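# Place pet feeder in taped outline, scoop outside

## Task

Put the pet feeder inside the taped outline on the table so that its handle tab sits at the outline's red notch and both steel bowls rest level in the feeder's wells. The scoop must lie entirely on the table and entirely outside the taped outline. All of this has to hold on its own, without the robot holding anything in place at the end.

## Robot and tools

Robot: two arms, left_arm and right_arm, each with six joints and a gripper. Anything knocked or placed off the table fails the job. Occasionally a held part gets a short tug or a loose object gets pushed.

Frame: all reported positions share one scene frame. The origin is on the table top midway between the arms, +x reaches out over the table, +z is up, and left_arm sits on the +y side. The names left and right label arms, not image sides. The printed hand position can be off from the true one, more so when the arm is stretched far.

Tool execute_actions, argument actions: a list holding one action, one wait, or nothing. An empty list ({"actions": []}) just reports the current state without commanding anything. An action is {"rows": [...], "steps": n} with n from 1 to 15 (default 15); each control step is 1/30 s. Every row is used for one step; if rows run out, the last row keeps repeating. A wait is {"steps": n} with n up to 300; it returns once n steps have gone by since the previous result, and time spent composing the reply counts toward those steps. Optional pictures (true/false) chooses whether camera images come back; by default they do. A refused call sends nothing to the robot.

Row layout: always 14 numbers, one flat list covering both arms even if only one moves. First left_arm: waist, shoulder, elbow, wrist pitch, wrist yaw, wrist roll, then gripper opening; then the same seven for right_arm. The six joint values are absolute target angles in radians, in the same form the Joint positions line shows; they are not offsets. Stated ranges per arm: waist -2.618 to 3.054, shoulder 0.000 to 3.142, elbow 0.000 to 3.142, wrist pitch -1.571 to 1.571, wrist yaw -1.571 to 1.571, wrist roll -2.094 to 2.094. True ends may differ by up to 0.036 rad either way. A target more than 0.036 rad beyond a stated end, and farther out than the joint's current reading, gets the call refused. A target beyond the real end is clipped to that end, and the result may print "joint sent to its limit" (possibly about an earlier, still-running action); no such message does not prove there is more room. The opening is an absolute value in [-1, 1]: +1 fully open, -1 closed.

Motion limits: each step the sent target stays within a fixed lead of the measured angle (waist 0.202, shoulder 0.258, elbow 0.238, wrist pitch 0.573, wrist yaw and roll 0.522 rad), and targets that would shift the gripper over 70 mm from where it is get scaled back, so big moves need several calls. Friction can leave a joint up to about 0.031 rad short, and changes smaller than that may not move it. Between calls the arms keep heading to the last row sent, because the simulation runs while you think and write; they stop pursuing it once everything is nearly still (slow or blocked counts) or any step is HELD. Fingers still in motion finish moving.

Result lines: the state line gives, per arm, end_effector_position (metres) and end_effector_quat_wxyz. That point is between the finger pads, about 1 cm behind the tips; fingers point along the gripper's +z and open along its y. Joint positions and Joint velocities list each arm's joints (rad, rad/s) then the pad gap (m, m/s; 0.094 m fully open). grip_measured is the measured opening on the command scale; each gripper's reading may be off by about 1 mm. To hold something, command roughly 0.03 below grip_measured for a firm grip, less of a gap for a lighter one; the pads give about 50 to 62 N each, less on thin parts under about 2 mm. "joint command not followed" means a clearance check altered or blocked joint targets on some steps; the rest of the row still ran. HELD marks steps where your row was not sent in whole or part. Joint torques follow the joint order without the gripper; they are raw drive outputs with offsets and noise, nonzero even in free air.

Heat: holding loads warms motors. MOTOR HOT appears from 75 °C. At 90 °C that arm halts for 10 s; at 100 °C that arm loses hold and drops, gripper included. Both show as OVER-TEMPERATURE FAULT. Avoid long heavy holds.

Tool zoom_image: camera (cam_head_left, cam_head_right, cam_high, cam_low, cam_left_wrist, cam_right_wrist) and region [x0, y0, x1, y1] in pixels of that camera's latest image, origin top-left, at most 504 by 504. Head, high and low images are 504x504; wrist images are 616x616. Calibration data (K, distortion, T_world_to_cam) is provided per camera; wrist camera poses follow the arm's joint readings, and fixed cameras can be a few degrees or millimetres off.

Tool finished_scene: argument scene, the current scene's number. Replying without any tool call ends everything.

Avoid: the arms striking or pressing each other, dropping or slipping objects, slamming, hard impacts and very hard pushes. Release the feeder, bowls and scoop so they rest on their own before finishing, and move smoothly.

Each tool is called after "Request:" as name(argument=value, ...) on one line, values as JSON.

## Session

Request:
execute_actions(actions=[])

Scene clock: 0.00 s of 5400.00 s.
left_arm: end_effector_position=(+0.3308, -0.0455, +0.1207) grip_measured=+1.000 end_effector_quat_wxyz=(+0.267, +0.525, +0.804, -0.082) | right_arm: end_effector_position=(+0.4919, -0.4047, +0.1999) grip_measured=+1.000 end_effector_quat_wxyz=(+0.516, +0.062, +0.854, +0.034)
Joint positions: left_arm=[-0.797  1.629  1.194 -0.571  0.043  0.349  0.094] | right_arm=[-0.578  1.568  1.085 -0.043 -0.383 -0.076  0.094]
Joint velocities: left_arm=[0.002 0.007 0.002 0.007 0.037 0.051 0.   ] | right_arm=[-0.017  0.007 -0.007 -0.022 -0.022 -0.037  0.   ]
Joint torques (N m, as the arm reports them, + toward a larger angle): no reading
camera_calibration (this result's frames):
cam_left_wrist: T_world_to_cam=[[-0.920382, -0.357089, -0.159326, 0.303546], [-0.390485, 0.860693, 0.326693, 0.151722], [0.0204725, 0.362897, -0.931604, 0.233567], [0, 0, 0, 1]] pos_world=[0.333842, -0.106954, 0.216389]
cam_right_wrist: T_world_to_cam=[[0.0604068, -0.991503, 0.115211, -0.458374], [-0.940975, -0.0950755, -0.32485, 0.516943], [0.333044, -0.0887876, -0.938722, 0.0864048], [0, 0, 0, 1]] pos_world=[0.485343, -0.397658, 0.301849]

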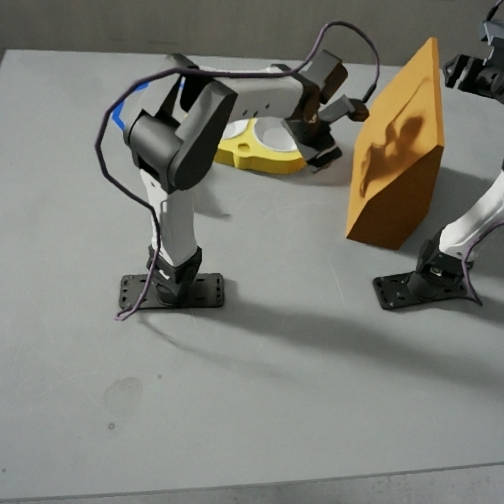

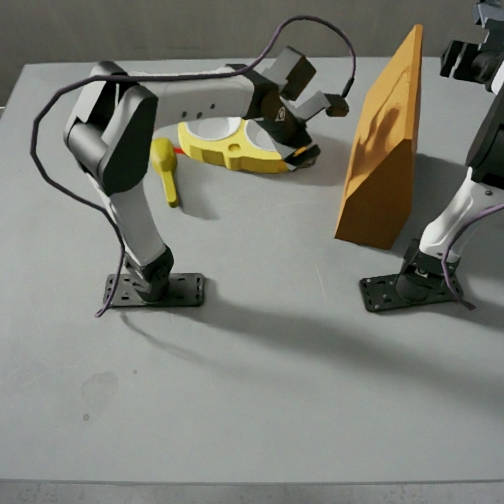

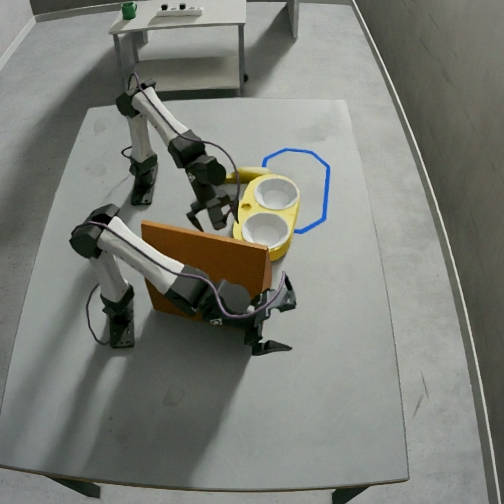

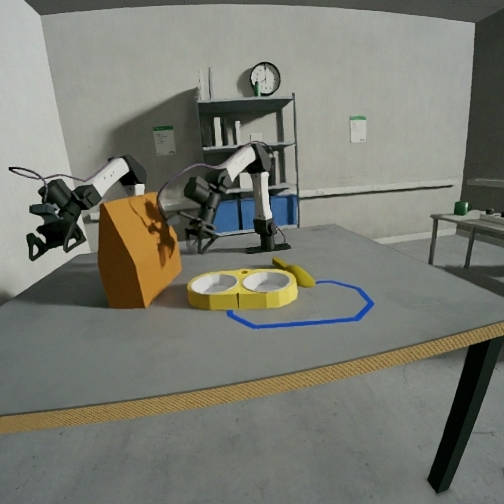

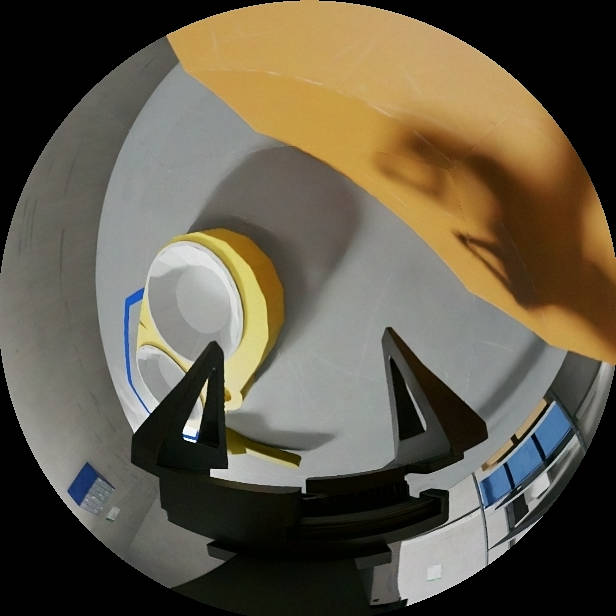

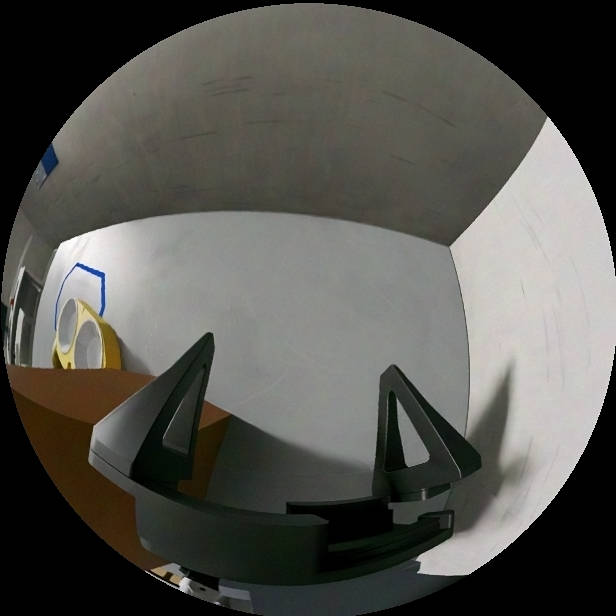

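Request:
execute_actions(actions=[{"rows":[[-0.797,1.61,1.22,-0.63,0.03,0.3,0.8,-0.578,1.568,1.085,-0.043,-0.383,-0.076,1],[-0.78,1.59,1.24,-0.7,0.02,0.25,0.7,-0.578,1.568,1.085,-0.043,-0.383,-0.076,1],[-0.75,1.57,1.26,-0.77,0,0.2,0.6,-0.578,1.568,1.085,-0.043,-0.383,-0.076,1],[-0.71,1.55,1.28,-0.84,0,0.15,0.5,-0.578,1.568,1.085,-0.043,-0.383,-0.076,1],[-0.66,1.53,1.3,-0.91,0,0.1,0.4,-0.578,1.568,1.085,-0.043,-0.383,-0.076,1],[-0.6,1.51,1.31,-0.98,0,0.05,0.3,-0.578,1.568,1.085,-0.043,-0.383,-0.076,1],[-0.53,1.49,1.31,-1.05,0,0,0.2,-0.578,1.568,1.085,-0.043,-0.383,-0.076,1],[-0.46,1.49,1.31,-1.12,0,-0.05,0.2,-0.578,1.568,1.085,-0.043,-0.383,-0.076,1],[-0.39,1.49,1.31,-1.19,0,-0.1,0.2,-0.578,1.568,1.085,-0.043,-0.383,-0.076,1],[-0.32,1.49,1.31,-1.26,0,-0.15,0.2,-0.578,1.568,1.085,-0.043,-0.383,-0.076,1],[-0.25,1.49,1.31,-1.33,0,-0.2,0.2,-0.578,1.568,1.085,-0.043,-0.383,-0.076,1],[-0.18,1.49,1.31,-1.375,0,-0.25,0.2,-0.578,1.568,1.085,-0.043,-0.383,-0.076,1],[-0.12,1.49,1.31,-1.375,0,-0.3,0.2,-0.578,1.568,1.085,-0.043,-0.383,-0.076,1],[-0.07,1.49,1.31,-1.375,0,-0.3,0.2,-0.578,1.568,1.085,-0.043,-0.383,-0.076,1],[-0.03,1.49,1.31,-1.375,0,-0.3,0.2,-0.578,1.568,1.085,-0.043,-0.383,-0.076,1]]}], pictures=false)

Request:
execute_actions(actions=[{"steps":20}])

Scene clock: 18.23 s of 5400.00 s.
left_arm: end_effector_position=(+0.3412, +0.2058, +0.1412) grip_measured=+0.202 end_effector_quat_wxyz=(+0.087, +0.010, +0.996, -0.022) | right_arm: end_effector_position=(+0.4919, -0.4047, +0.1999) grip_measured=+1.000 end_effector_quat_wxyz=(+0.516, +0.062, +0.854, +0.034)
Joint positions: left_arm=[-0.159  1.508  1.293 -1.176  0.018 -0.138  0.056] | right_arm=[-0.578  1.568  1.085 -0.043 -0.383 -0.076  0.094]
Joint velocities: left_arm=[ 2.093 -0.002  0.012 -1.209 -0.125 -1.062 -0.   ] | right_arm=[ 0.022 -0.007  0.002  0.037  0.051 -0.007  0.   ]
Joint torques (N m, as the arm reports them, + toward a larger angle): left_arm=[-0.55 -8.78  8.36  0.43 -0.18 -0.07] | right_arm=[ 0.37 -7.87  9.14  1.75 -0.07  0.1 ]
Steps of this call (steps 1 to 90: nothing new was sent; then 14.73 s passed at rest; steps 91 to 105: all 15 steps of this action). Readings (joint positions):
91: left_arm=[-0.797 1.629 1.194 -0.575 0.043 0.343] | right_arm=[-0.578 1.568 1.085 -0.043 -0.383 -0.076]
92: left_arm=[-0.797 1.628 1.198 -0.593 0.043 0.328] | right_arm=[-0.578 1.568 1.085 -0.043 -0.383 -0.076]
94: left_arm=[-0.779 1.617 1.217 -0.665 0.039 0.280] | right_arm=[-0.578 1.568 1.085 -0.043 -0.383 -0.076]
98: left_arm=[-0.612 1.548 1.271 -0.840 0.035 0.148] | right_arm=[-0.578 1.568 1.085 -0.043 -0.383 -0.076]
105: the state above

Scene clock: 18.90 s of 5400.00 s.
left_arm: end_effector_position=(+0.3009, +0.2510, +0.1373) grip_measured=+0.202 end_effector_quat_wxyz=(-0.001, -0.134, +0.991, +0.003) | right_arm: end_effector_position=(+0.4919, -0.4047, +0.1999) grip_measured=+1.000 end_effector_quat_wxyz=(+0.516, +0.062, +0.854, +0.034)
Joint positions: left_arm=[-0.023  1.508  1.293 -1.358 -0.005 -0.289  0.056] | right_arm=[-0.578  1.568  1.085 -0.043 -0.383 -0.076  0.094]
Joint velocities: left_arm=[-0.012  0.007 -0.002 -0.007 -0.066 -0.037 -0.   ] | right_arm=[-0.012  0.002 -0.007 -0.022 -0.037  0.066  0.   ]
Joint torques (N m, as the arm reports them, + toward a larger angle): left_arm=[-1.06 -8.41  7.99  0.13 -0.09 -0.12] | right_arm=[ 0.36 -7.9   9.08  1.75 -0.09  0.09]
Steps of this call (steps 1 to 20: the robot went on to your last target). Readings (joint positions):
1: left_arm=[-0.092 1.508 1.293 -1.212 0.011 -0.169] | right_arm=[-0.578 1.568 1.085 -0.043 -0.383 -0.076]
2: left_arm=[-0.044 1.508 1.293 -1.241 0.003 -0.196] | right_arm=[-0.578 1.568 1.085 -0.043 -0.383 -0.076]
4: left_arm=[-0.011 1.508 1.293 -1.287 -0.005 -0.232] | right_arm=[-0.578 1.568 1.085 -0.043 -0.383 -0.076]
8: left_arm=[-0.022 1.508 1.293 -1.334 -0.005 -0.267] | right_arm=[-0.578 1.568 1.085 -0.043 -0.383 -0.076]
20: the state above
camera_calibration (this result's frames):
cam_left_wrist: T_world_to_cam=[[0.188558, -0.981627, 0.0292247, 0.181804], [-0.635501, -0.0992756, 0.765691, 0.133851], [-0.748722, -0.16295, -0.642544, 0.465818], [0, 0, 0, 1]] pos_world=[0.399549, 0.267657, 0.191507]
cam_right_wrist: T_world_to_cam=[[0.0604068, -0.991503, 0.115211, -0.458374], [-0.940975, -0.0950755, -0.32485, 0.516943], [0.333044, -0.0887876, -0.938722, 0.0864048], [0, 0, 0, 1]] pos_world=[0.485343, -0.397658, 0.301849]

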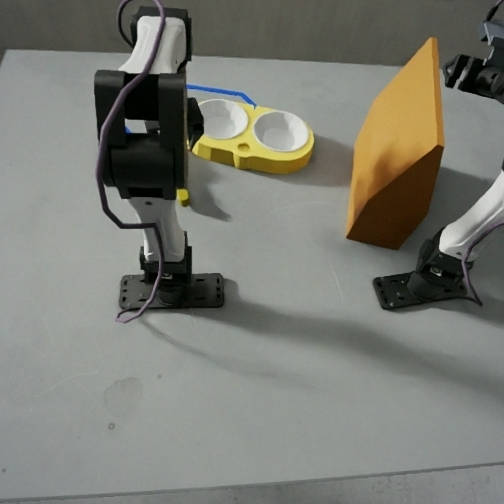

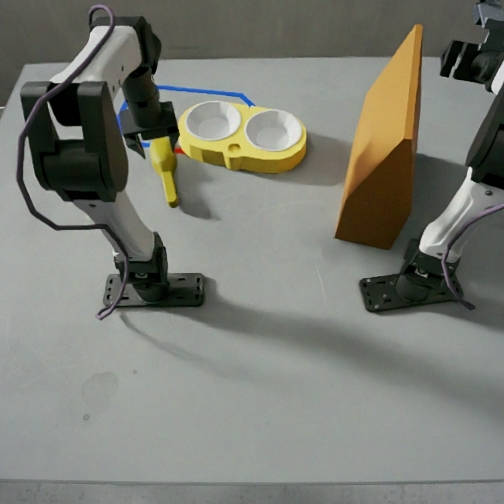

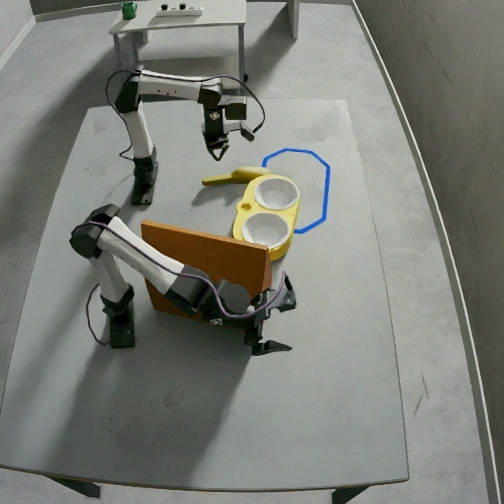

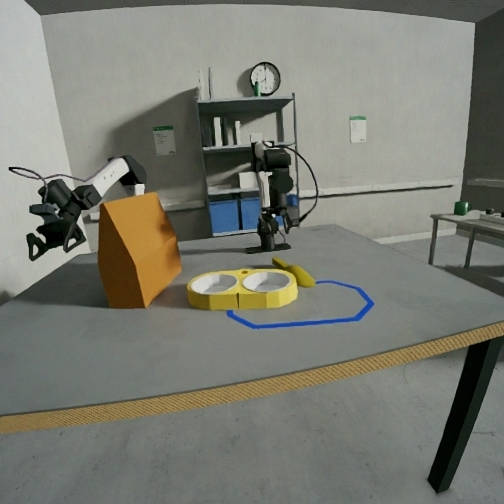

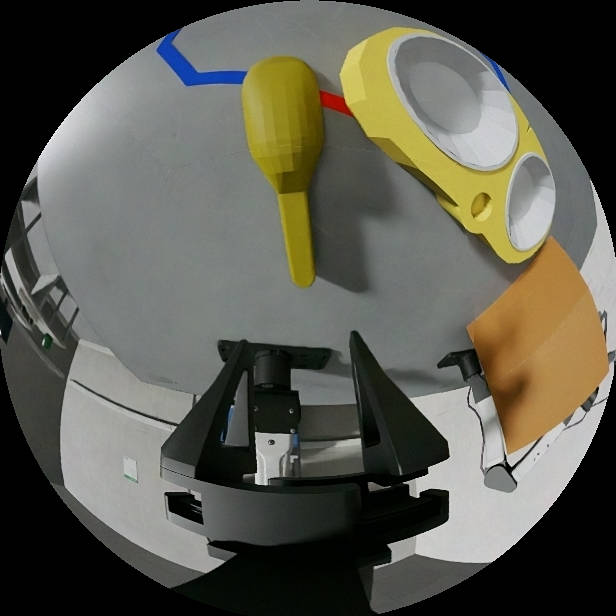

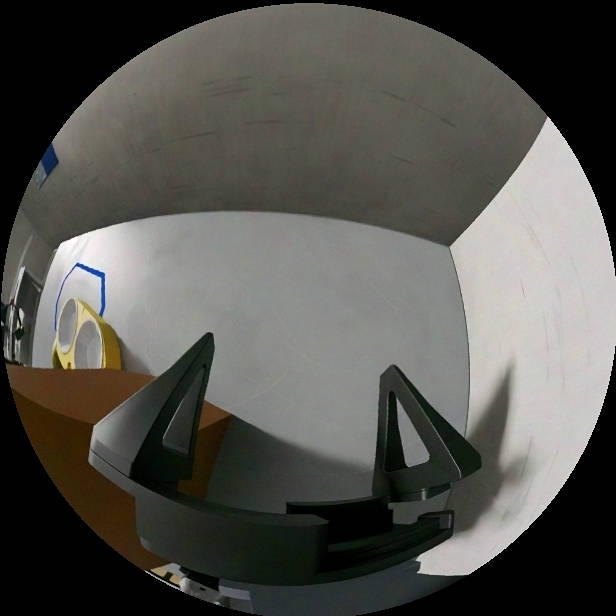

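Request:
execute_actions(actions=[{"rows":[[-0.01,1.52,1.26,-1.32,0,-0.29,0.2,-0.578,1.568,1.085,-0.043,-0.383,-0.076,1],[-0.01,1.53,1.23,-1.27,0,-0.29,0.2,-0.578,1.568,1.085,-0.043,-0.383,-0.076,1],[-0.01,1.535,1.2,-1.22,0,-0.29,0.2,-0.578,1.568,1.085,-0.043,-0.383,-0.076,1],[-0.01,1.54,1.17,-1.18,0,-0.29,0.2,-0.578,1.568,1.085,-0.043,-0.383,-0.076,1],[-0.01,1.545,1.14,-1.14,0,-0.29,0.2,-0.578,1.568,1.085,-0.043,-0.383,-0.076,1],[-0.01,1.55,1.11,-1.1,0,-0.29,0.2,-0.578,1.568,1.085,-0.043,-0.383,-0.076,1],[-0.01,1.556,1.08,-1.06,0,-0.29,0.2,-0.578,1.568,1.085,-0.043,-0.383,-0.076,1],[-0.01,1.563,1.05,-1.02,0,-0.29,0.2,-0.578,1.568,1.085,-0.043,-0.383,-0.076,1],[-0.01,1.57,1.02,-0.98,0,-0.29,0.2,-0.578,1.568,1.085,-0.043,-0.383,-0.076,1],[-0.01,1.578,0.99,-0.94,0,-0.29,0.2,-0.578,1.568,1.085,-0.043,-0.383,-0.076,1],[-0.01,1.586,0.965,-0.91,0,-0.29,0.2,-0.578,1.568,1.085,-0.043,-0.383,-0.076,1],[-0.01,1.594,0.94,-0.88,0,-0.29,0.2,-0.578,1.568,1.085,-0.043,-0.383,-0.076,1],[-0.01,1.602,0.915,-0.86,0,-0.29,0.2,-0.578,1.568,1.085,-0.043,-0.383,-0.076,1],[-0.01,1.61,0.895,-0.85,0,-0.29,0.2,-0.578,1.568,1.085,-0.043,-0.383,-0.076,1],[-0.01,1.618,0.875,-0.85,0,-0.29,0.2,-0.578,1.568,1.085,-0.043,-0.383,-0.076,1]]}], pictures=false)

Request:
execute_actions(actions=[{"steps":15}])

Scene clock: 40.03 s of 5400.00 s.
left_arm: end_effector_position=(+0.2914, +0.2525, +0.0296) grip_measured=+0.202 end_effector_quat_wxyz=(-0.019, -0.137, +0.990, +0.006) | right_arm: end_effector_position=(+0.4919, -0.4047, +0.1999) grip_measured=+1.000 end_effector_quat_wxyz=(+0.516, +0.062, +0.854, +0.034)
Joint positions: left_arm=[-0.018  1.588  0.931 -0.954 -0.005 -0.29   0.056] | right_arm=[-0.578  1.568  1.085 -0.043 -0.383 -0.076  0.094]
Joint velocities: left_arm=[-0.007  0.193 -0.613  0.579 -0.022  0.022  0.   ] | right_arm=[ 0.002 -0.002  0.012 -0.007 -0.066 -0.066  0.   ]
Joint torques (N m, as the arm reports them, + toward a larger angle): left_arm=[-0.11 -5.84  4.65  0.26 -0.09  0.  ] | right_arm=[ 0.38 -7.85  9.1   1.77 -0.07  0.1 ]
Steps of this call (steps 1 to 15: the robot went on to your last target; steps 16 to 90: nothing new was sent; then 17.63 s passed at rest; steps 91 to 105: all 15 steps of this action). Readings (joint positions):
91: left_arm=[-0.022 1.508 1.293 -1.357 -0.005 -0.290] | right_arm=[-0.578 1.568 1.085 -0.043 -0.383 -0.076]
92: left_arm=[-0.021 1.508 1.286 -1.345 -0.005 -0.290] | right_arm=[-0.578 1.568 1.085 -0.043 -0.383 -0.076]
94: left_arm=[-0.019 1.508 1.248 -1.296 -0.005 -0.290] | right_arm=[-0.578 1.568 1.085 -0.043 -0.383 -0.076]
98: left_arm=[-0.018 1.526 1.126 -1.174 -0.005 -0.290] | right_arm=[-0.578 1.568 1.085 -0.043 -0.383 -0.076]
105: the state above

Scene clock: 40.53 s of 5400.00 s.
left_arm: end_effector_position=(+0.2958, +0.2524, +0.0162) grip_measured=+0.202 end_effector_quat_wxyz=(-0.007, -0.137, +0.991, +0.004) | right_arm: end_effector_position=(+0.4919, -0.4047, +0.1999) grip_measured=+1.000 end_effector_quat_wxyz=(+0.516, +0.062, +0.854, +0.034)
Joint positions: left_arm=[-0.018  1.606  0.891 -0.871 -0.005 -0.29   0.056] | right_arm=[-0.578  1.568  1.085 -0.043 -0.383 -0.076  0.094]
Joint velocities: left_arm=[ 0.002  0.017  0.007  0.051  0.022 -0.007  0.   ] | right_arm=[-0.017 -0.022 -0.012 -0.037 -0.022 -0.007  0.   ]
Joint torques (N m, as the arm reports them, + toward a larger angle): left_arm=[-0.13 -6.3   4.8   0.39 -0.1   0.  ] | right_arm=[ 0.35 -7.87  9.11  1.76 -0.09  0.09]
Steps of this call (steps 1 to 15: the robot went on to your last target). Readings (joint positions):
1: left_arm=[-0.018 1.596 0.914 -0.938 -0.005 -0.290] | right_arm=[-0.578 1.568 1.085 -0.043 -0.383 -0.076]
2: left_arm=[-0.018 1.602 0.901 -0.928 -0.005 -0.290] | right_arm=[-0.578 1.568 1.085 -0.043 -0.383 -0.076]
4: left_arm=[-0.018 1.606 0.892 -0.913 -0.005 -0.290] | right_arm=[-0.578 1.568 1.085 -0.043 -0.383 -0.076]
8: left_arm=[-0.018 1.606 0.891 -0.886 -0.005 -0.290] | right_arm=[-0.578 1.568 1.085 -0.043 -0.383 -0.076]
15: the state above
camera_calibration (this result's frames):
cam_left_wrist: T_world_to_cam=[[0.195281, -0.980389, 0.0264967, 0.185374], [-0.624867, -0.103551, 0.773834, 0.221273], [-0.755914, -0.167672, -0.632835, 0.387527], [0, 0, 0, 1]] pos_world=[0.395004, 0.269629, 0.0691002]
cam_right_wrist: T_world_to_cam=[[0.0604068, -0.991503, 0.115211, -0.458374], [-0.940975, -0.0950755, -0.32485, 0.516943], [0.333044, -0.0887876, -0.938722, 0.0864048], [0, 0, 0, 1]] pos_world=[0.485343, -0.397658, 0.301849]

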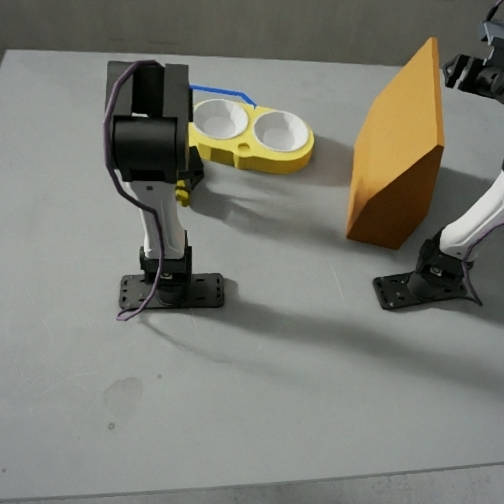

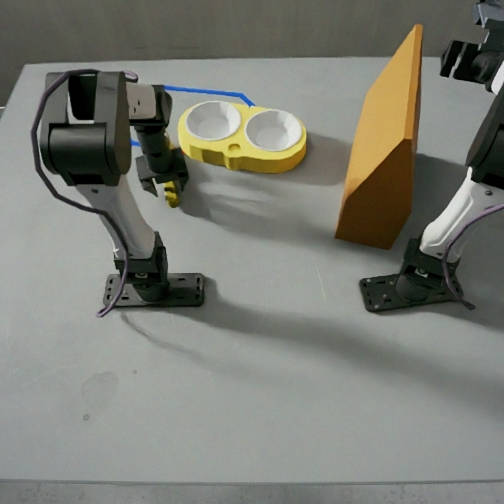

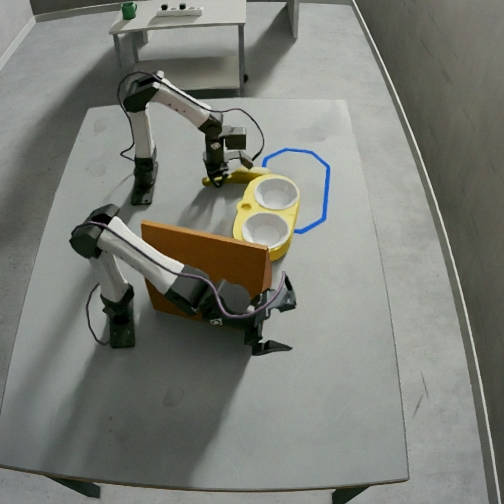

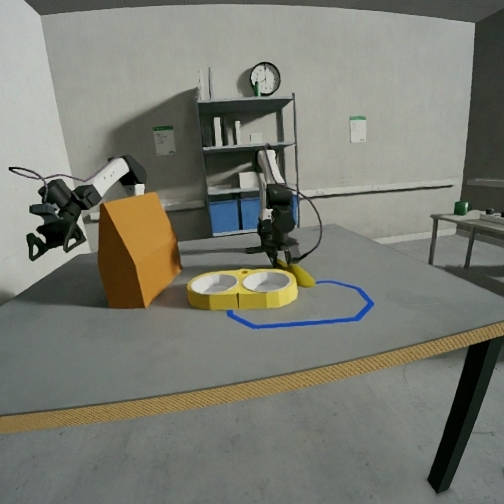

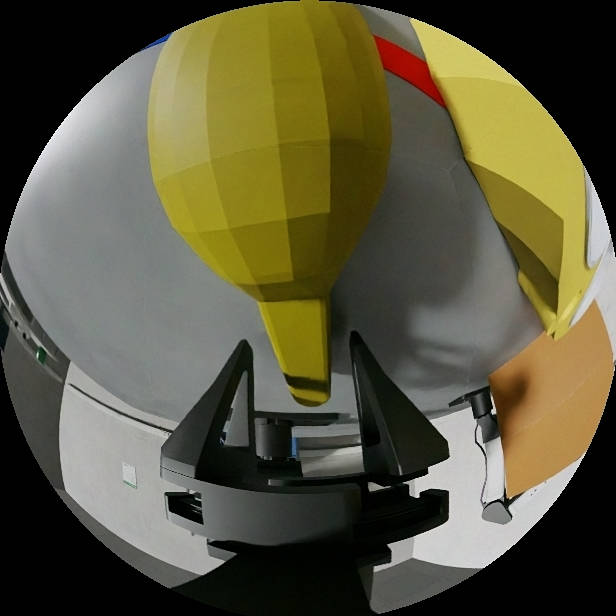

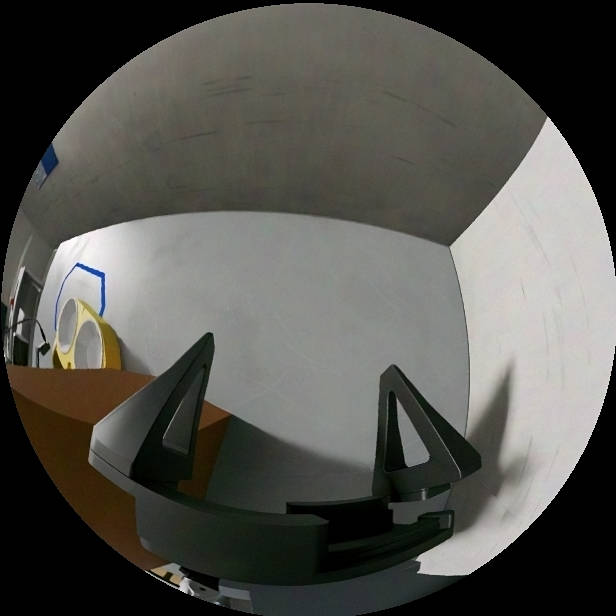

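Request:
execute_actions(actions=[{"rows":[[-0.018,1.606,0.89,-0.86,0,-0.29,0.1,-0.578,1.568,1.085,-0.043,-0.383,-0.076,1],[-0.018,1.606,0.89,-0.86,0,-0.29,0,-0.578,1.568,1.085,-0.043,-0.383,-0.076,1],[-0.018,1.606,0.89,-0.86,0,-0.29,-0.1,-0.578,1.568,1.085,-0.043,-0.383,-0.076,1],[-0.018,1.606,0.89,-0.86,0,-0.29,-0.2,-0.578,1.568,1.085,-0.043,-0.383,-0.076,1],[-0.018,1.606,0.89,-0.86,0,-0.29,-0.3,-0.578,1.568,1.085,-0.043,-0.383,-0.076,1],[-0.018,1.606,0.89,-0.86,0,-0.29,-0.36,-0.578,1.568,1.085,-0.043,-0.383,-0.076,1],[-0.018,1.606,0.89,-0.86,0,-0.29,-0.42,-0.578,1.568,1.085,-0.043,-0.383,-0.076,1],[-0.018,1.606,0.89,-0.86,0,-0.29,-0.48,-0.578,1.568,1.085,-0.043,-0.383,-0.076,1],[-0.018,1.606,0.89,-0.86,0,-0.29,-0.55,-0.578,1.568,1.085,-0.043,-0.383,-0.076,1]],"steps":13}], pictures=false)

Scene clock: 51.93 s of 5400.00 s.
left_arm: end_effector_position=(+0.2965, +0.2524, +0.0161) grip_measured=-0.481 end_effector_quat_wxyz=(-0.006, -0.137, +0.991, +0.004) | right_arm: end_effector_position=(+0.4919, -0.4047, +0.1999) grip_measured=+1.000 end_effector_quat_wxyz=(+0.516, +0.062, +0.854, +0.034)
Joint positions: left_arm=[-0.018  1.606  0.891 -0.868 -0.005 -0.29   0.024] | right_arm=[-0.578  1.568  1.085 -0.043 -0.383 -0.076  0.094]
Joint velocities: left_arm=[-0.007 -0.002 -0.012 -0.081  0.007 -0.007  0.001] | right_arm=[ 0.017  0.007 -0.007 -0.007  0.125 -0.022  0.   ]
Joint torques (N m, as the arm reports them, + toward a larger angle): left_arm=[-0.61 -7.29  5.98  0.32 -0.1   0.  ] | right_arm=[ 0.4  -7.86  9.12  1.77 -0.08  0.09]
Steps of this call (steps 1 to 15: the robot went on to your last target; steps 16 to 90: nothing new was sent; then 7.97 s passed at rest; steps 91 to 103: all 13 steps of this action). Readings (joint positions):
91: left_arm=[-0.018 1.606 0.891 -0.868 -0.005 -0.290] | right_arm=[-0.578 1.568 1.085 -0.043 -0.383 -0.076]
92: left_arm=[-0.018 1.606 0.891 -0.868 -0.005 -0.290] | right_arm=[-0.578 1.568 1.085 -0.043 -0.383 -0.076]
94: left_arm=[-0.018 1.606 0.891 -0.868 -0.005 -0.290] | right_arm=[-0.578 1.568 1.085 -0.043 -0.383 -0.076]
98: left_arm=[-0.018 1.606 0.891 -0.868 -0.005 -0.290] | right_arm=[-0.578 1.568 1.085 -0.043 -0.383 -0.076]
103: the state above

Lift ~2.5 cm, swing, lower.

Request:
execute_actions(actions=[{"rows":[[-0.018,1.595,0.915,-0.89,0,-0.29,-0.53,-0.578,1.568,1.085,-0.043,-0.383,-0.076,1],[-0.018,1.585,0.935,-0.92,0,-0.29,-0.53,-0.578,1.568,1.085,-0.043,-0.383,-0.076,1],[-0.018,1.578,0.955,-0.94,0,-0.29,-0.53,-0.578,1.568,1.085,-0.043,-0.383,-0.076,1],[-0.018,1.571,0.975,-0.96,0,-0.29,-0.53,-0.578,1.568,1.085,-0.043,-0.383,-0.076,1],[-0.01,1.565,0.99,-0.98,0,-0.29,-0.53,-0.578,1.568,1.085,-0.043,-0.383,-0.076,1],[0.005,1.565,0.99,-0.98,0,-0.29,-0.53,-0.578,1.568,1.085,-0.043,-0.383,-0.076,1],[0.025,1.565,0.99,-0.98,0,-0.29,-0.53,-0.578,1.568,1.085,-0.043,-0.383,-0.076,1],[0.05,1.565,0.99,-0.98,0,-0.29,-0.53,-0.578,1.568,1.085,-0.043,-0.383,-0.076,1],[0.08,1.565,0.99,-0.98,0,-0.29,-0.53,-0.578,1.568,1.085,-0.043,-0.383,-0.076,1],[0.12,1.565,0.99,-0.98,0,-0.29,-0.53,-0.578,1.568,1.085,-0.043,-0.383,-0.076,1],[0.17,1.565,0.99,-0.98,0,-0.29,-0.53,-0.578,1.568,1.085,-0.043,-0.383,-0.076,1],[0.225,1.565,0.99,-0.98,0,-0.29,-0.53,-0.578,1.568,1.085,-0.043,-0.383,-0.076,1],[0.285,1.565,0.99,-0.98,0,-0.29,-0.53,-0.578,1.568,1.085,-0.043,-0.383,-0.076,1],[0.345,1.565,0.99,-0.98,0,-0.29,-0.53,-0.578,1.568,1.085,-0.043,-0.383,-0.076,1],[0.405,1.565,0.99,-0.98,0,-0.29,-0.53,-0.578,1.568,1.085,-0.043,-0.383,-0.076,1]]}], pictures=false)

Request:
execute_actions(actions=[{"rows":[[0.465,1.565,0.99,-0.98,0,-0.29,-0.53,-0.578,1.568,1.085,-0.043,-0.383,-0.076,1],[0.525,1.565,0.99,-0.98,0,-0.29,-0.53,-0.578,1.568,1.085,-0.043,-0.383,-0.076,1],[0.585,1.565,0.99,-0.98,0,-0.29,-0.53,-0.578,1.568,1.085,-0.043,-0.383,-0.076,1],[0.645,1.565,0.99,-0.98,0,-0.29,-0.53,-0.578,1.568,1.085,-0.043,-0.383,-0.076,1],[0.705,1.565,0.99,-0.98,0,-0.29,-0.53,-0.578,1.568,1.085,-0.043,-0.383,-0.076,1],[0.76,1.565,0.99,-0.98,0,-0.29,-0.53,-0.578,1.568,1.085,-0.043,-0.383,-0.076,1],[0.81,1.57,0.98,-0.96,0,-0.29,-0.53,-0.578,1.568,1.085,-0.043,-0.383,-0.076,1],[0.85,1.575,0.965,-0.94,0,-0.29,-0.53,-0.578,1.568,1.085,-0.043,-0.383,-0.076,1],[0.88,1.58,0.95,-0.92,0,-0.29,-0.53,-0.578,1.568,1.085,-0.043,-0.383,-0.076,1],[0.9,1.587,0.935,-0.9,0,-0.29,-0.53,-0.578,1.568,1.085,-0.043,-0.383,-0.076,1],[0.9,1.594,0.92,-0.88,0,-0.29,-0.53,-0.578,1.568,1.085,-0.043,-0.383,-0.076,1],[0.9,1.6,0.908,-0.87,0,-0.29,-0.53,-0.578,1.568,1.085,-0.043,-0.383,-0.076,1],[0.9,1.606,0.897,-0.86,0,-0.29,-0.53,-0.578,1.568,1.085,-0.043,-0.383,-0.076,1],[0.9,1.61,0.888,-0.85,0,-0.29,-0.53,-0.578,1.568,1.085,-0.043,-0.383,-0.076,1],[0.9,1.614,0.88,-0.85,0,-0.29,-0.53,-0.578,1.568,1.085,-0.043,-0.383,-0.076,1]]}], pictures=false)

Request:
execute_actions(actions=[{"steps":10}])

Scene clock: 82.47 s of 5400.00 s.
left_arm: end_effector_position=(+0.2931, +0.3308, +0.0385) grip_measured=-0.481 end_effector_quat_wxyz=(+0.001, -0.291, +0.957, -0.003) | right_arm: end_effector_position=(+0.4919, -0.4047, +0.1999) grip_measured=+1.000 end_effector_quat_wxyz=(+0.516, +0.062, +0.854, +0.034)
Joint positions: left_arm=[ 0.297  1.585  0.967 -0.952  0.005 -0.29   0.024] | right_arm=[-0.578  1.568  1.085 -0.043 -0.383 -0.076  0.094]
Joint velocities: left_arm=[ 1.751  0.002 -0.012 -0.037  0.022 -0.007 -0.001] | right_arm=[-0.002 -0.002 -0.007  0.007 -0.051 -0.051  0.   ]
Joint torques (N m, as the arm reports them, + toward a larger angle): left_arm=[-0.47 -9.06  8.07  0.03 -0.16  0.  ] | right_arm=[ 0.44 -7.86  9.08  1.77 -0.08  0.1 ]
Steps of this call (steps 1 to 15: the robot went on to your last target; steps 16 to 90: nothing new was sent; then 27.03 s passed at rest; steps 91 to 105: all 15 steps of this action). Readings (joint positions):
91: left_arm=[-0.018 1.606 0.891 -0.869 -0.005 -0.290] | right_arm=[-0.578 1.568 1.085 -0.043 -0.383 -0.076]
92: left_arm=[-0.018 1.606 0.894 -0.874 -0.005 -0.290] | right_arm=[-0.578 1.568 1.085 -0.043 -0.383 -0.076]
94: left_arm=[-0.018 1.606 0.914 -0.902 -0.005 -0.290] | right_arm=[-0.578 1.568 1.085 -0.043 -0.383 -0.076]
98: left_arm=[0.003 1.591 0.960 -0.938 -0.003 -0.290] | right_arm=[-0.578 1.568 1.085 -0.043 -0.383 -0.076]
105: the state above

Scene clock: 82.97 s of 5400.00 s.
left_arm: end_effector_position=(+0.2033, +0.4578, +0.0276) grip_measured=-0.480 end_effector_quat_wxyz=(+0.004, -0.564, +0.826, +0.003) | right_arm: end_effector_position=(+0.4919, -0.4047, +0.1999) grip_measured=+1.000 end_effector_quat_wxyz=(+0.516, +0.062, +0.854, +0.034)
Joint positions: left_arm=[ 0.905  1.586  0.921 -0.895 -0.003 -0.29   0.024] | right_arm=[-0.578  1.568  1.085 -0.043 -0.383 -0.076  0.094]
Joint velocities: left_arm=[ 0.002  0.046 -0.31   0.11  -0.066  0.037  0.001] | right_arm=[-0.022 -0.007 -0.002 -0.066  0.095  0.007  0.   ]
Joint torques (N m, as the arm reports them, + toward a larger angle): left_arm=[-1.01 -5.12  4.58  0.48 -0.11 -0.01] | right_arm=[ 0.37 -7.91  9.12  1.77 -0.07  0.08]
Steps of this call (steps 1 to 15: all 15 steps of this action). Readings (joint positions):
1: left_arm=[0.359 1.585 0.967 -0.952 0.005 -0.290] | right_arm=[-0.578 1.568 1.085 -0.043 -0.383 -0.076]
2: left_arm=[0.422 1.585 0.967 -0.952 0.004 -0.290] | right_arm=[-0.578 1.568 1.085 -0.043 -0.383 -0.076]
4: left_arm=[0.545 1.585 0.967 -0.952 0.004 -0.290] | right_arm=[-0.578 1.568 1.085 -0.043 -0.383 -0.076]
8: left_arm=[0.775 1.585 0.967 -0.952 0.001 -0.290] | right_arm=[-0.578 1.568 1.085 -0.043 -0.383 -0.076]
15: the state above

Scene clock: 83.30 s of 5400.00 s.
left_arm: end_effector_position=(+0.2004, +0.4540, +0.0195) grip_measured=-0.480 end_effector_quat_wxyz=(-0.004, -0.564, +0.826, +0.000) | right_arm: end_effector_position=(+0.4919, -0.4047, +0.1999) grip_measured=+1.000 end_effector_quat_wxyz=(+0.516, +0.062, +0.854, +0.034)
Joint positions: left_arm=[ 0.905  1.599  0.899 -0.878 -0.003 -0.29   0.024] | right_arm=[-0.578  1.568  1.085 -0.043 -0.383 -0.076  0.094]
Joint velocities: left_arm=[-0.007 -0.012  0.002  0.051 -0.037  0.022  0.001] | right_arm=[-0.007  0.022  0.007 -0.022  0.022 -0.037  0.   ]
Joint torques (N m, as the arm reports them, + toward a larger angle): left_arm=[-0.91 -6.02  4.7   0.42 -0.11  0.  ] | right_arm=[ 0.43 -7.9   9.1   1.77 -0.09  0.08]
Steps of this call (steps 1 to 10: the robot went on to your last target). Readings (joint positions):
1: left_arm=[0.905 1.589 0.912 -0.892 -0.003 -0.290] | right_arm=[-0.578 1.568 1.085 -0.043 -0.383 -0.076]
2: left_arm=[0.905 1.593 0.906 -0.891 -0.003 -0.290] | right_arm=[-0.578 1.568 1.085 -0.043 -0.383 -0.076]
4: left_arm=[0.905 1.598 0.899 -0.889 -0.003 -0.290] | right_arm=[-0.578 1.568 1.085 -0.043 -0.383 -0.076]
8: left_arm=[0.905 1.599 0.899 -0.880 -0.003 -0.290] | right_arm=[-0.578 1.568 1.085 -0.043 -0.383 -0.076]
10: the state above
camera_calibration (this result's frames):
cam_left_wrist: T_world_to_cam=[[0.899511, -0.435858, 0.0301248, 0.0131893], [-0.299526, -0.565018, 0.768791, 0.324424], [-0.318062, -0.700559, -0.638791, 0.50565], [0, 0, 0, 1]] pos_world=[0.246138, 0.543292, 0.0731929]
cam_right_wrist: T_world_to_cam=[[0.0604068, -0.991503, 0.115211, -0.458374], [-0.940975, -0.0950755, -0.32485, 0.516943], [0.333044, -0.0887876, -0.938722, 0.0864048], [0, 0, 0, 1]] pos_world=[0.485343, -0.397658, 0.301849]

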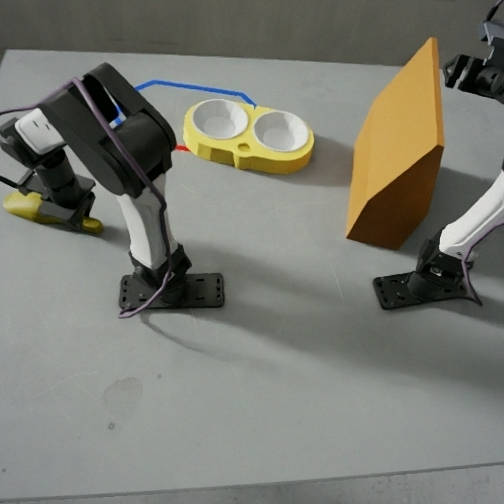

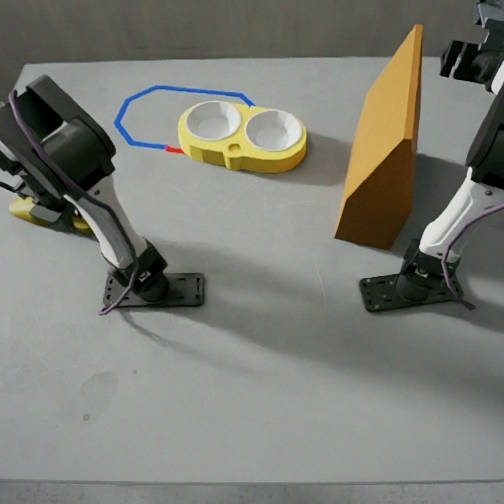

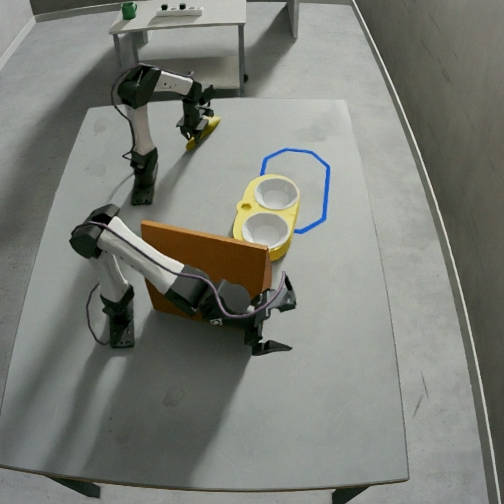

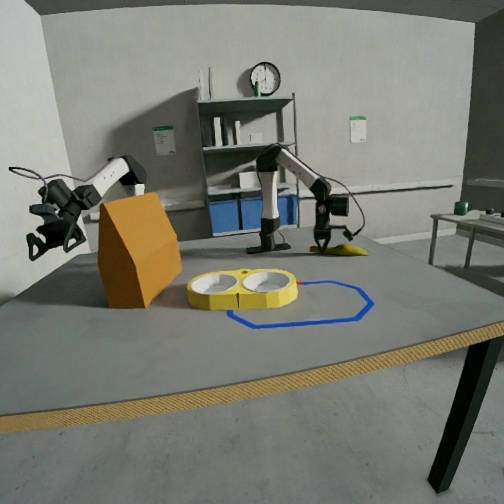

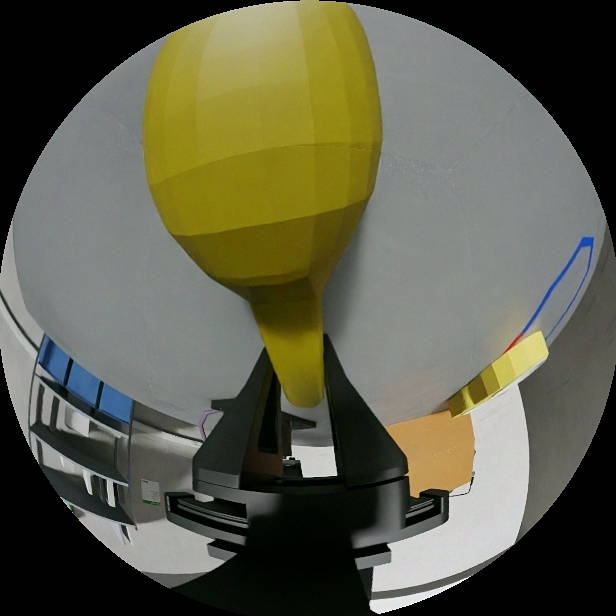

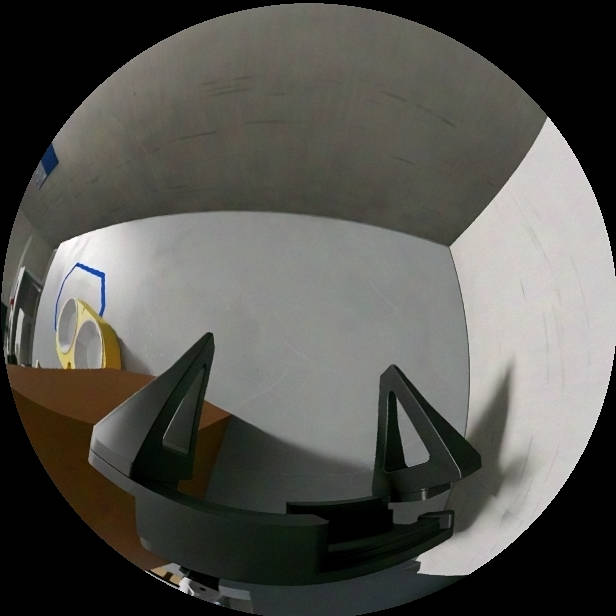

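Request:
zoom_image(camera="cam_head_right", region=[100, 70, 320, 190])

Region (100, 70, 320, 190) of cam_head_right's 504x504 image, scaled by 2.291, with more detail than that image has; it fills the top 275 rows of this view, and the rest is white.

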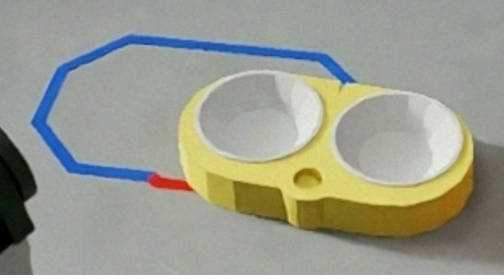

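Request:
execute_actions(actions=[{"rows":[[0.9,1.62,0.875,-0.86,0,-0.29,-0.53,-0.578,1.568,1.085,-0.043,-0.383,-0.076,1],[0.9,1.62,0.875,-0.86,0,-0.29,-0.53,-0.578,1.568,1.085,-0.043,-0.383,-0.076,1],[0.9,1.62,0.875,-0.86,0,-0.29,-0.53,-0.578,1.568,1.085,-0.043,-0.383,-0.076,1],[0.9,1.62,0.875,-0.86,0,-0.29,-0.45,-0.578,1.568,1.085,-0.043,-0.383,-0.076,1],[0.9,1.61,0.885,-0.86,0,-0.29,-0.35,-0.578,1.568,1.085,-0.043,-0.383,-0.076,1],[0.9,1.6,0.9,-0.88,0,-0.29,-0.25,-0.578,1.568,1.085,-0.043,-0.383,-0.076,1],[0.9,1.59,0.93,-0.91,0,-0.29,-0.2,-0.578,1.568,1.085,-0.043,-0.383,-0.076,1],[0.9,1.58,0.96,-0.95,0,-0.29,-0.2,-0.578,1.568,1.085,-0.043,-0.383,-0.076,1],[0.9,1.575,1.0,-1.0,0,-0.29,-0.2,-0.578,1.568,1.085,-0.043,-0.383,-0.076,1],[0.9,1.57,1.04,-1.05,0,-0.29,-0.2,-0.578,1.568,1.085,-0.043,-0.383,-0.076,1],[0.9,1.57,1.08,-1.1,0,-0.32,-0.2,-0.578,1.568,1.085,-0.043,-0.383,-0.076,1],[0.89,1.57,1.12,-1.14,0,-0.38,-0.2,-0.578,1.568,1.085,-0.043,-0.383,-0.076,1],[0.87,1.575,1.16,-1.17,0,-0.45,-0.2,-0.578,1.568,1.085,-0.043,-0.383,-0.076,1],[0.84,1.585,1.2,-1.2,0,-0.53,-0.2,-0.578,1.568,1.085,-0.043,-0.383,-0.076,1],[0.8,1.6,1.24,-1.22,0,-0.61,-0.2,-0.578,1.568,1.085,-0.043,-0.383,-0.076,1]]}], pictures=false)

Request:
execute_actions(actions=[{"rows":[[0.73,1.62,1.27,-1.23,0,-0.7,-0.3,-0.578,1.568,1.085,-0.043,-0.383,-0.076,1],[0.65,1.64,1.3,-1.23,0,-0.79,-0.3,-0.578,1.568,1.085,-0.043,-0.383,-0.076,1],[0.57,1.66,1.33,-1.23,0,-0.88,-0.3,-0.578,1.568,1.085,-0.043,-0.383,-0.076,1],[0.49,1.68,1.36,-1.23,0,-0.97,-0.3,-0.578,1.568,1.085,-0.043,-0.383,-0.076,1],[0.41,1.7,1.385,-1.23,0,-1.06,-0.3,-0.578,1.568,1.085,-0.043,-0.383,-0.076,1],[0.33,1.72,1.41,-1.23,0,-1.15,-0.3,-0.578,1.568,1.085,-0.043,-0.383,-0.076,1],[0.25,1.74,1.435,-1.23,0,-1.24,-0.3,-0.578,1.568,1.085,-0.043,-0.383,-0.076,1],[0.17,1.76,1.46,-1.23,0,-1.33,-0.3,-0.578,1.568,1.085,-0.043,-0.383,-0.076,1],[0.09,1.78,1.48,-1.23,0,-1.42,-0.3,-0.578,1.568,1.085,-0.043,-0.383,-0.076,1],[0.01,1.8,1.5,-1.23,0,-1.51,-0.3,-0.578,1.568,1.085,-0.043,-0.383,-0.076,1],[-0.07,1.82,1.52,-1.23,0,-1.6,-0.3,-0.578,1.568,1.085,-0.043,-0.383,-0.076,1],[-0.15,1.84,1.54,-1.22,0,-1.68,-0.3,-0.578,1.568,1.085,-0.043,-0.383,-0.076,1],[-0.23,1.86,1.555,-1.21,0,-1.73,-0.3,-0.578,1.568,1.085,-0.043,-0.383,-0.076,1],[-0.3,1.88,1.57,-1.2,0,-1.73,-0.3,-0.578,1.568,1.085,-0.043,-0.383,-0.076,1],[-0.36,1.9,1.572,-1.19,0,-1.73,-0.3,-0.578,1.568,1.085,-0.043,-0.383,-0.076,1]]}], pictures=false)

Request:
execute_actions(actions=[{"rows":[[-0.4,1.915,1.572,-1.18,0,-1.73,-0.3,-0.578,1.568,1.085,-0.043,-0.383,-0.076,1],[-0.418,1.925,1.572,-1.18,0,-1.73,-0.3,-0.578,1.568,1.085,-0.043,-0.383,-0.076,1],[-0.418,1.935,1.572,-1.18,0,-1.73,-0.3,-0.578,1.568,1.085,-0.043,-0.383,-0.076,1]]}])

Scene clock: 137.40 s of 5400.00 s.
left_arm: end_effector_position=(+0.2258, +0.4726, +0.0787) grip_measured=-0.202 end_effector_quat_wxyz=(+0.014, -0.598, +0.801, +0.009) | right_arm: end_effector_position=(+0.4919, -0.4047, +0.1999) grip_measured=+1.000 end_effector_quat_wxyz=(+0.516, +0.062, +0.854, +0.034)
Joint positions: left_arm=[ 0.869  1.6    1.149 -1.088 -0.012 -0.411  0.037] | right_arm=[-0.578  1.568  1.085 -0.043 -0.383 -0.076  0.094]
Joint velocities: left_arm=[-0.672  0.002  1.209 -0.769  0.007 -1.297  0.   ] | right_arm=[ 0.012 -0.017  0.002  0.051  0.007 -0.022  0.   ]
Joint torques (N m, as the arm reports them, + toward a larger angle): left_arm=[-2.5  -7.81  7.9   0.17 -0.06 -0.05] | right_arm=[ 0.39 -7.91  9.06  1.76 -0.07  0.1 ]
Steps of this call (steps 1 to 30: the robot went on to your last target; steps 31 to 150: nothing new was sent; then 48.60 s passed at rest; steps 151 to 165: all 15 steps of this action). Readings (joint positions):
151: left_arm=[0.905 1.600 0.899 -0.840 -0.012 -0.290] | right_arm=[-0.578 1.568 1.085 -0.043 -0.383 -0.076]
152: left_arm=[0.905 1.600 0.899 -0.842 -0.012 -0.290] | right_arm=[-0.578 1.568 1.085 -0.043 -0.383 -0.076]
154: left_arm=[0.905 1.600 0.899 -0.845 -0.012 -0.290] | right_arm=[-0.578 1.568 1.085 -0.043 -0.383 -0.076]
158: left_arm=[0.905 1.600 0.904 -0.869 -0.012 -0.290] | right_arm=[-0.578 1.568 1.085 -0.043 -0.383 -0.076]
165: the state above

Scene clock: 137.90 s of 5400.00 s.
left_arm: end_effector_position=(+0.4067, +0.2054, +0.1010) grip_measured=-0.298 end_effector_quat_wxyz=(+0.029, -0.630, +0.775, -0.025) | right_arm: end_effector_position=(+0.4919, -0.4047, +0.1999) grip_measured=+1.000 end_effector_quat_wxyz=(+0.516, +0.062, +0.854, +0.034)
Joint positions: left_arm=[-0.144  1.855  1.533 -1.172 -0.008 -1.506  0.033] | right_arm=[-0.578  1.568  1.085 -0.043 -0.383 -0.076  0.094]
Joint velocities: left_arm=[-1.971  0.476  0.339  0.125  0.095 -1.326 -0.   ] | right_arm=[ 0.002  0.007 -0.002  0.066 -0.022 -0.007  0.   ]
Joint torques (N m, as the arm reports them, + toward a larger angle): left_arm=[-0.68 -9.72  7.9   0.13 -0.13 -0.1 ] | right_arm=[ 0.38 -7.91  9.1   1.78 -0.08  0.09]
Steps of this call (steps 1 to 15: all 15 steps of this action). Readings (joint positions):
1: left_arm=[0.837 1.600 1.189 -1.110 -0.014 -0.465] | right_arm=[-0.578 1.568 1.085 -0.043 -0.383 -0.076]
2: left_arm=[0.788 1.601 1.227 -1.128 -0.016 -0.526] | right_arm=[-0.578 1.568 1.085 -0.043 -0.383 -0.076]
4: left_arm=[0.655 1.620 1.297 -1.152 -0.017 -0.664] | right_arm=[-0.578 1.568 1.085 -0.043 -0.383 -0.076]
8: left_arm=[0.363 1.704 1.405 -1.168 -0.013 -0.978] | right_arm=[-0.578 1.568 1.085 -0.043 -0.383 -0.076]
15: the state above

Scene clock: 138.40 s of 5400.00 s.
left_arm: end_effector_position=(+0.3826, +0.1047, +0.0799) grip_measured=-0.298 end_effector_quat_wxyz=(+0.002, -0.604, +0.797, -0.014) | right_arm: end_effector_position=(+0.4919, -0.4047, +0.1999) grip_measured=+1.000 end_effector_quat_wxyz=(+0.516, +0.062, +0.854, +0.034)
Joint positions: left_arm=[-0.419  1.929  1.549 -1.164  0.01  -1.713  0.033] | right_arm=[-0.578  1.568  1.085 -0.043 -0.383 -0.076  0.094]
Joint velocities: left_arm=[ 0.027  0.012  0.007 -0.095  0.051 -0.139 -0.   ] | right_arm=[ 0.002  0.007 -0.007  0.022  0.007  0.037  0.   ]
Joint torques (N m, as the arm reports them, + toward a larger angle): left_arm=[ -0.55 -10.7    8.34   0.09  -0.25  -0.12] | right_arm=[ 0.41 -7.88  9.1   1.76 -0.08  0.09]
Steps of this call (steps 1 to 15: all 15 steps of this action). Readings (joint positions):
1: left_arm=[-0.214 1.872 1.542 -1.169 -0.007 -1.546] | right_arm=[-0.578 1.568 1.085 -0.043 -0.383 -0.076]
2: left_arm=[-0.283 1.886 1.546 -1.166 -0.007 -1.578] | right_arm=[-0.578 1.568 1.085 -0.043 -0.383 -0.076]
4: left_arm=[-0.401 1.912 1.549 -1.163 -0.000 -1.628] | right_arm=[-0.578 1.568 1.085 -0.043 -0.383 -0.076]
8: left_arm=[-0.457 1.929 1.549 -1.164 0.011 -1.682] | right_arm=[-0.578 1.568 1.085 -0.043 -0.383 -0.076]
15: the state above
camera_calibration (this result's frames):
cam_left_wrist: T_world_to_cam=[[0.936889, -0.344304, 0.0607677, -0.331138], [-0.263085, -0.579784, 0.771127, 0.122587], [-0.23027, -0.738448, -0.633775, 0.327481], [0, 0, 0, 1]] pos_world=[0.4179, 0.198889, 0.133142]
cam_right_wrist: T_world_to_cam=[[0.0604068, -0.991503, 0.115211, -0.458374], [-0.940975, -0.0950755, -0.32485, 0.516943], [0.333044, -0.0887876, -0.938722, 0.0864048], [0, 0, 0, 1]] pos_world=[0.485343, -0.397658, 0.301849]

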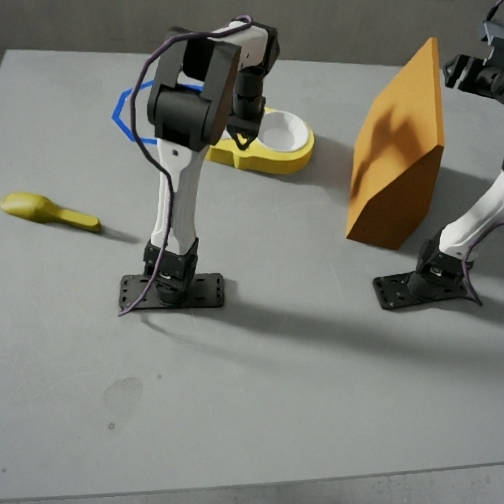

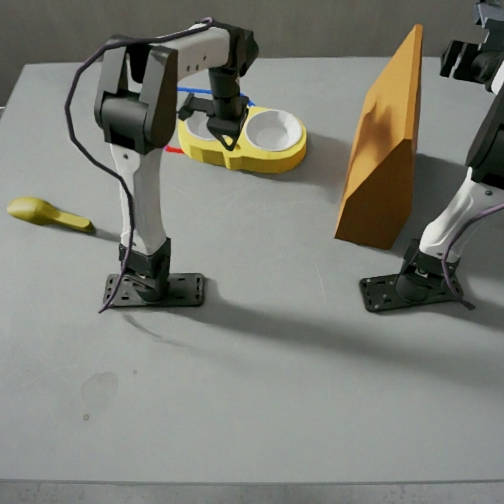

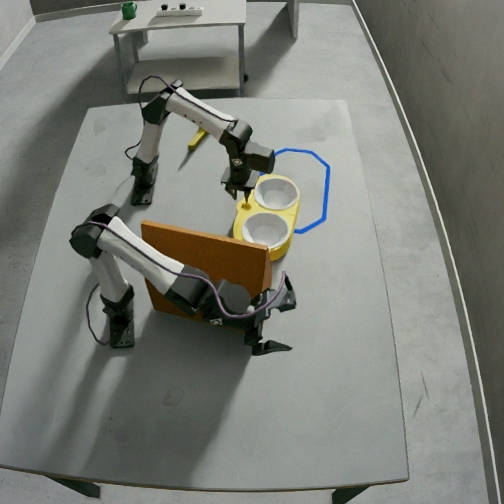

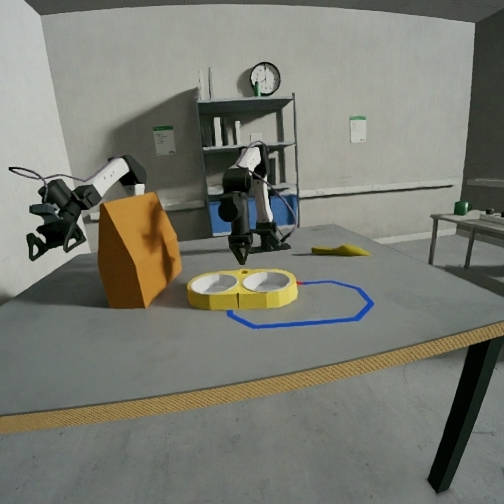

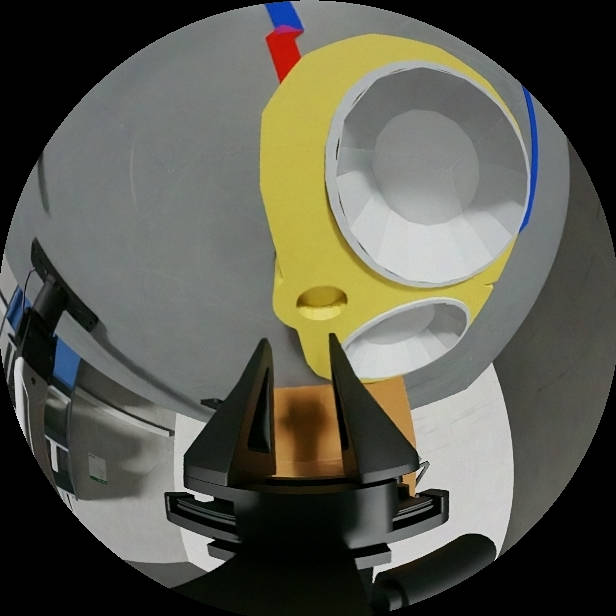

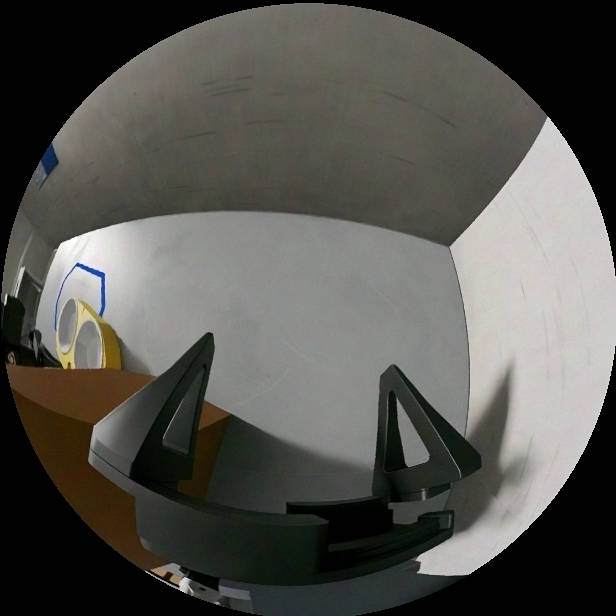

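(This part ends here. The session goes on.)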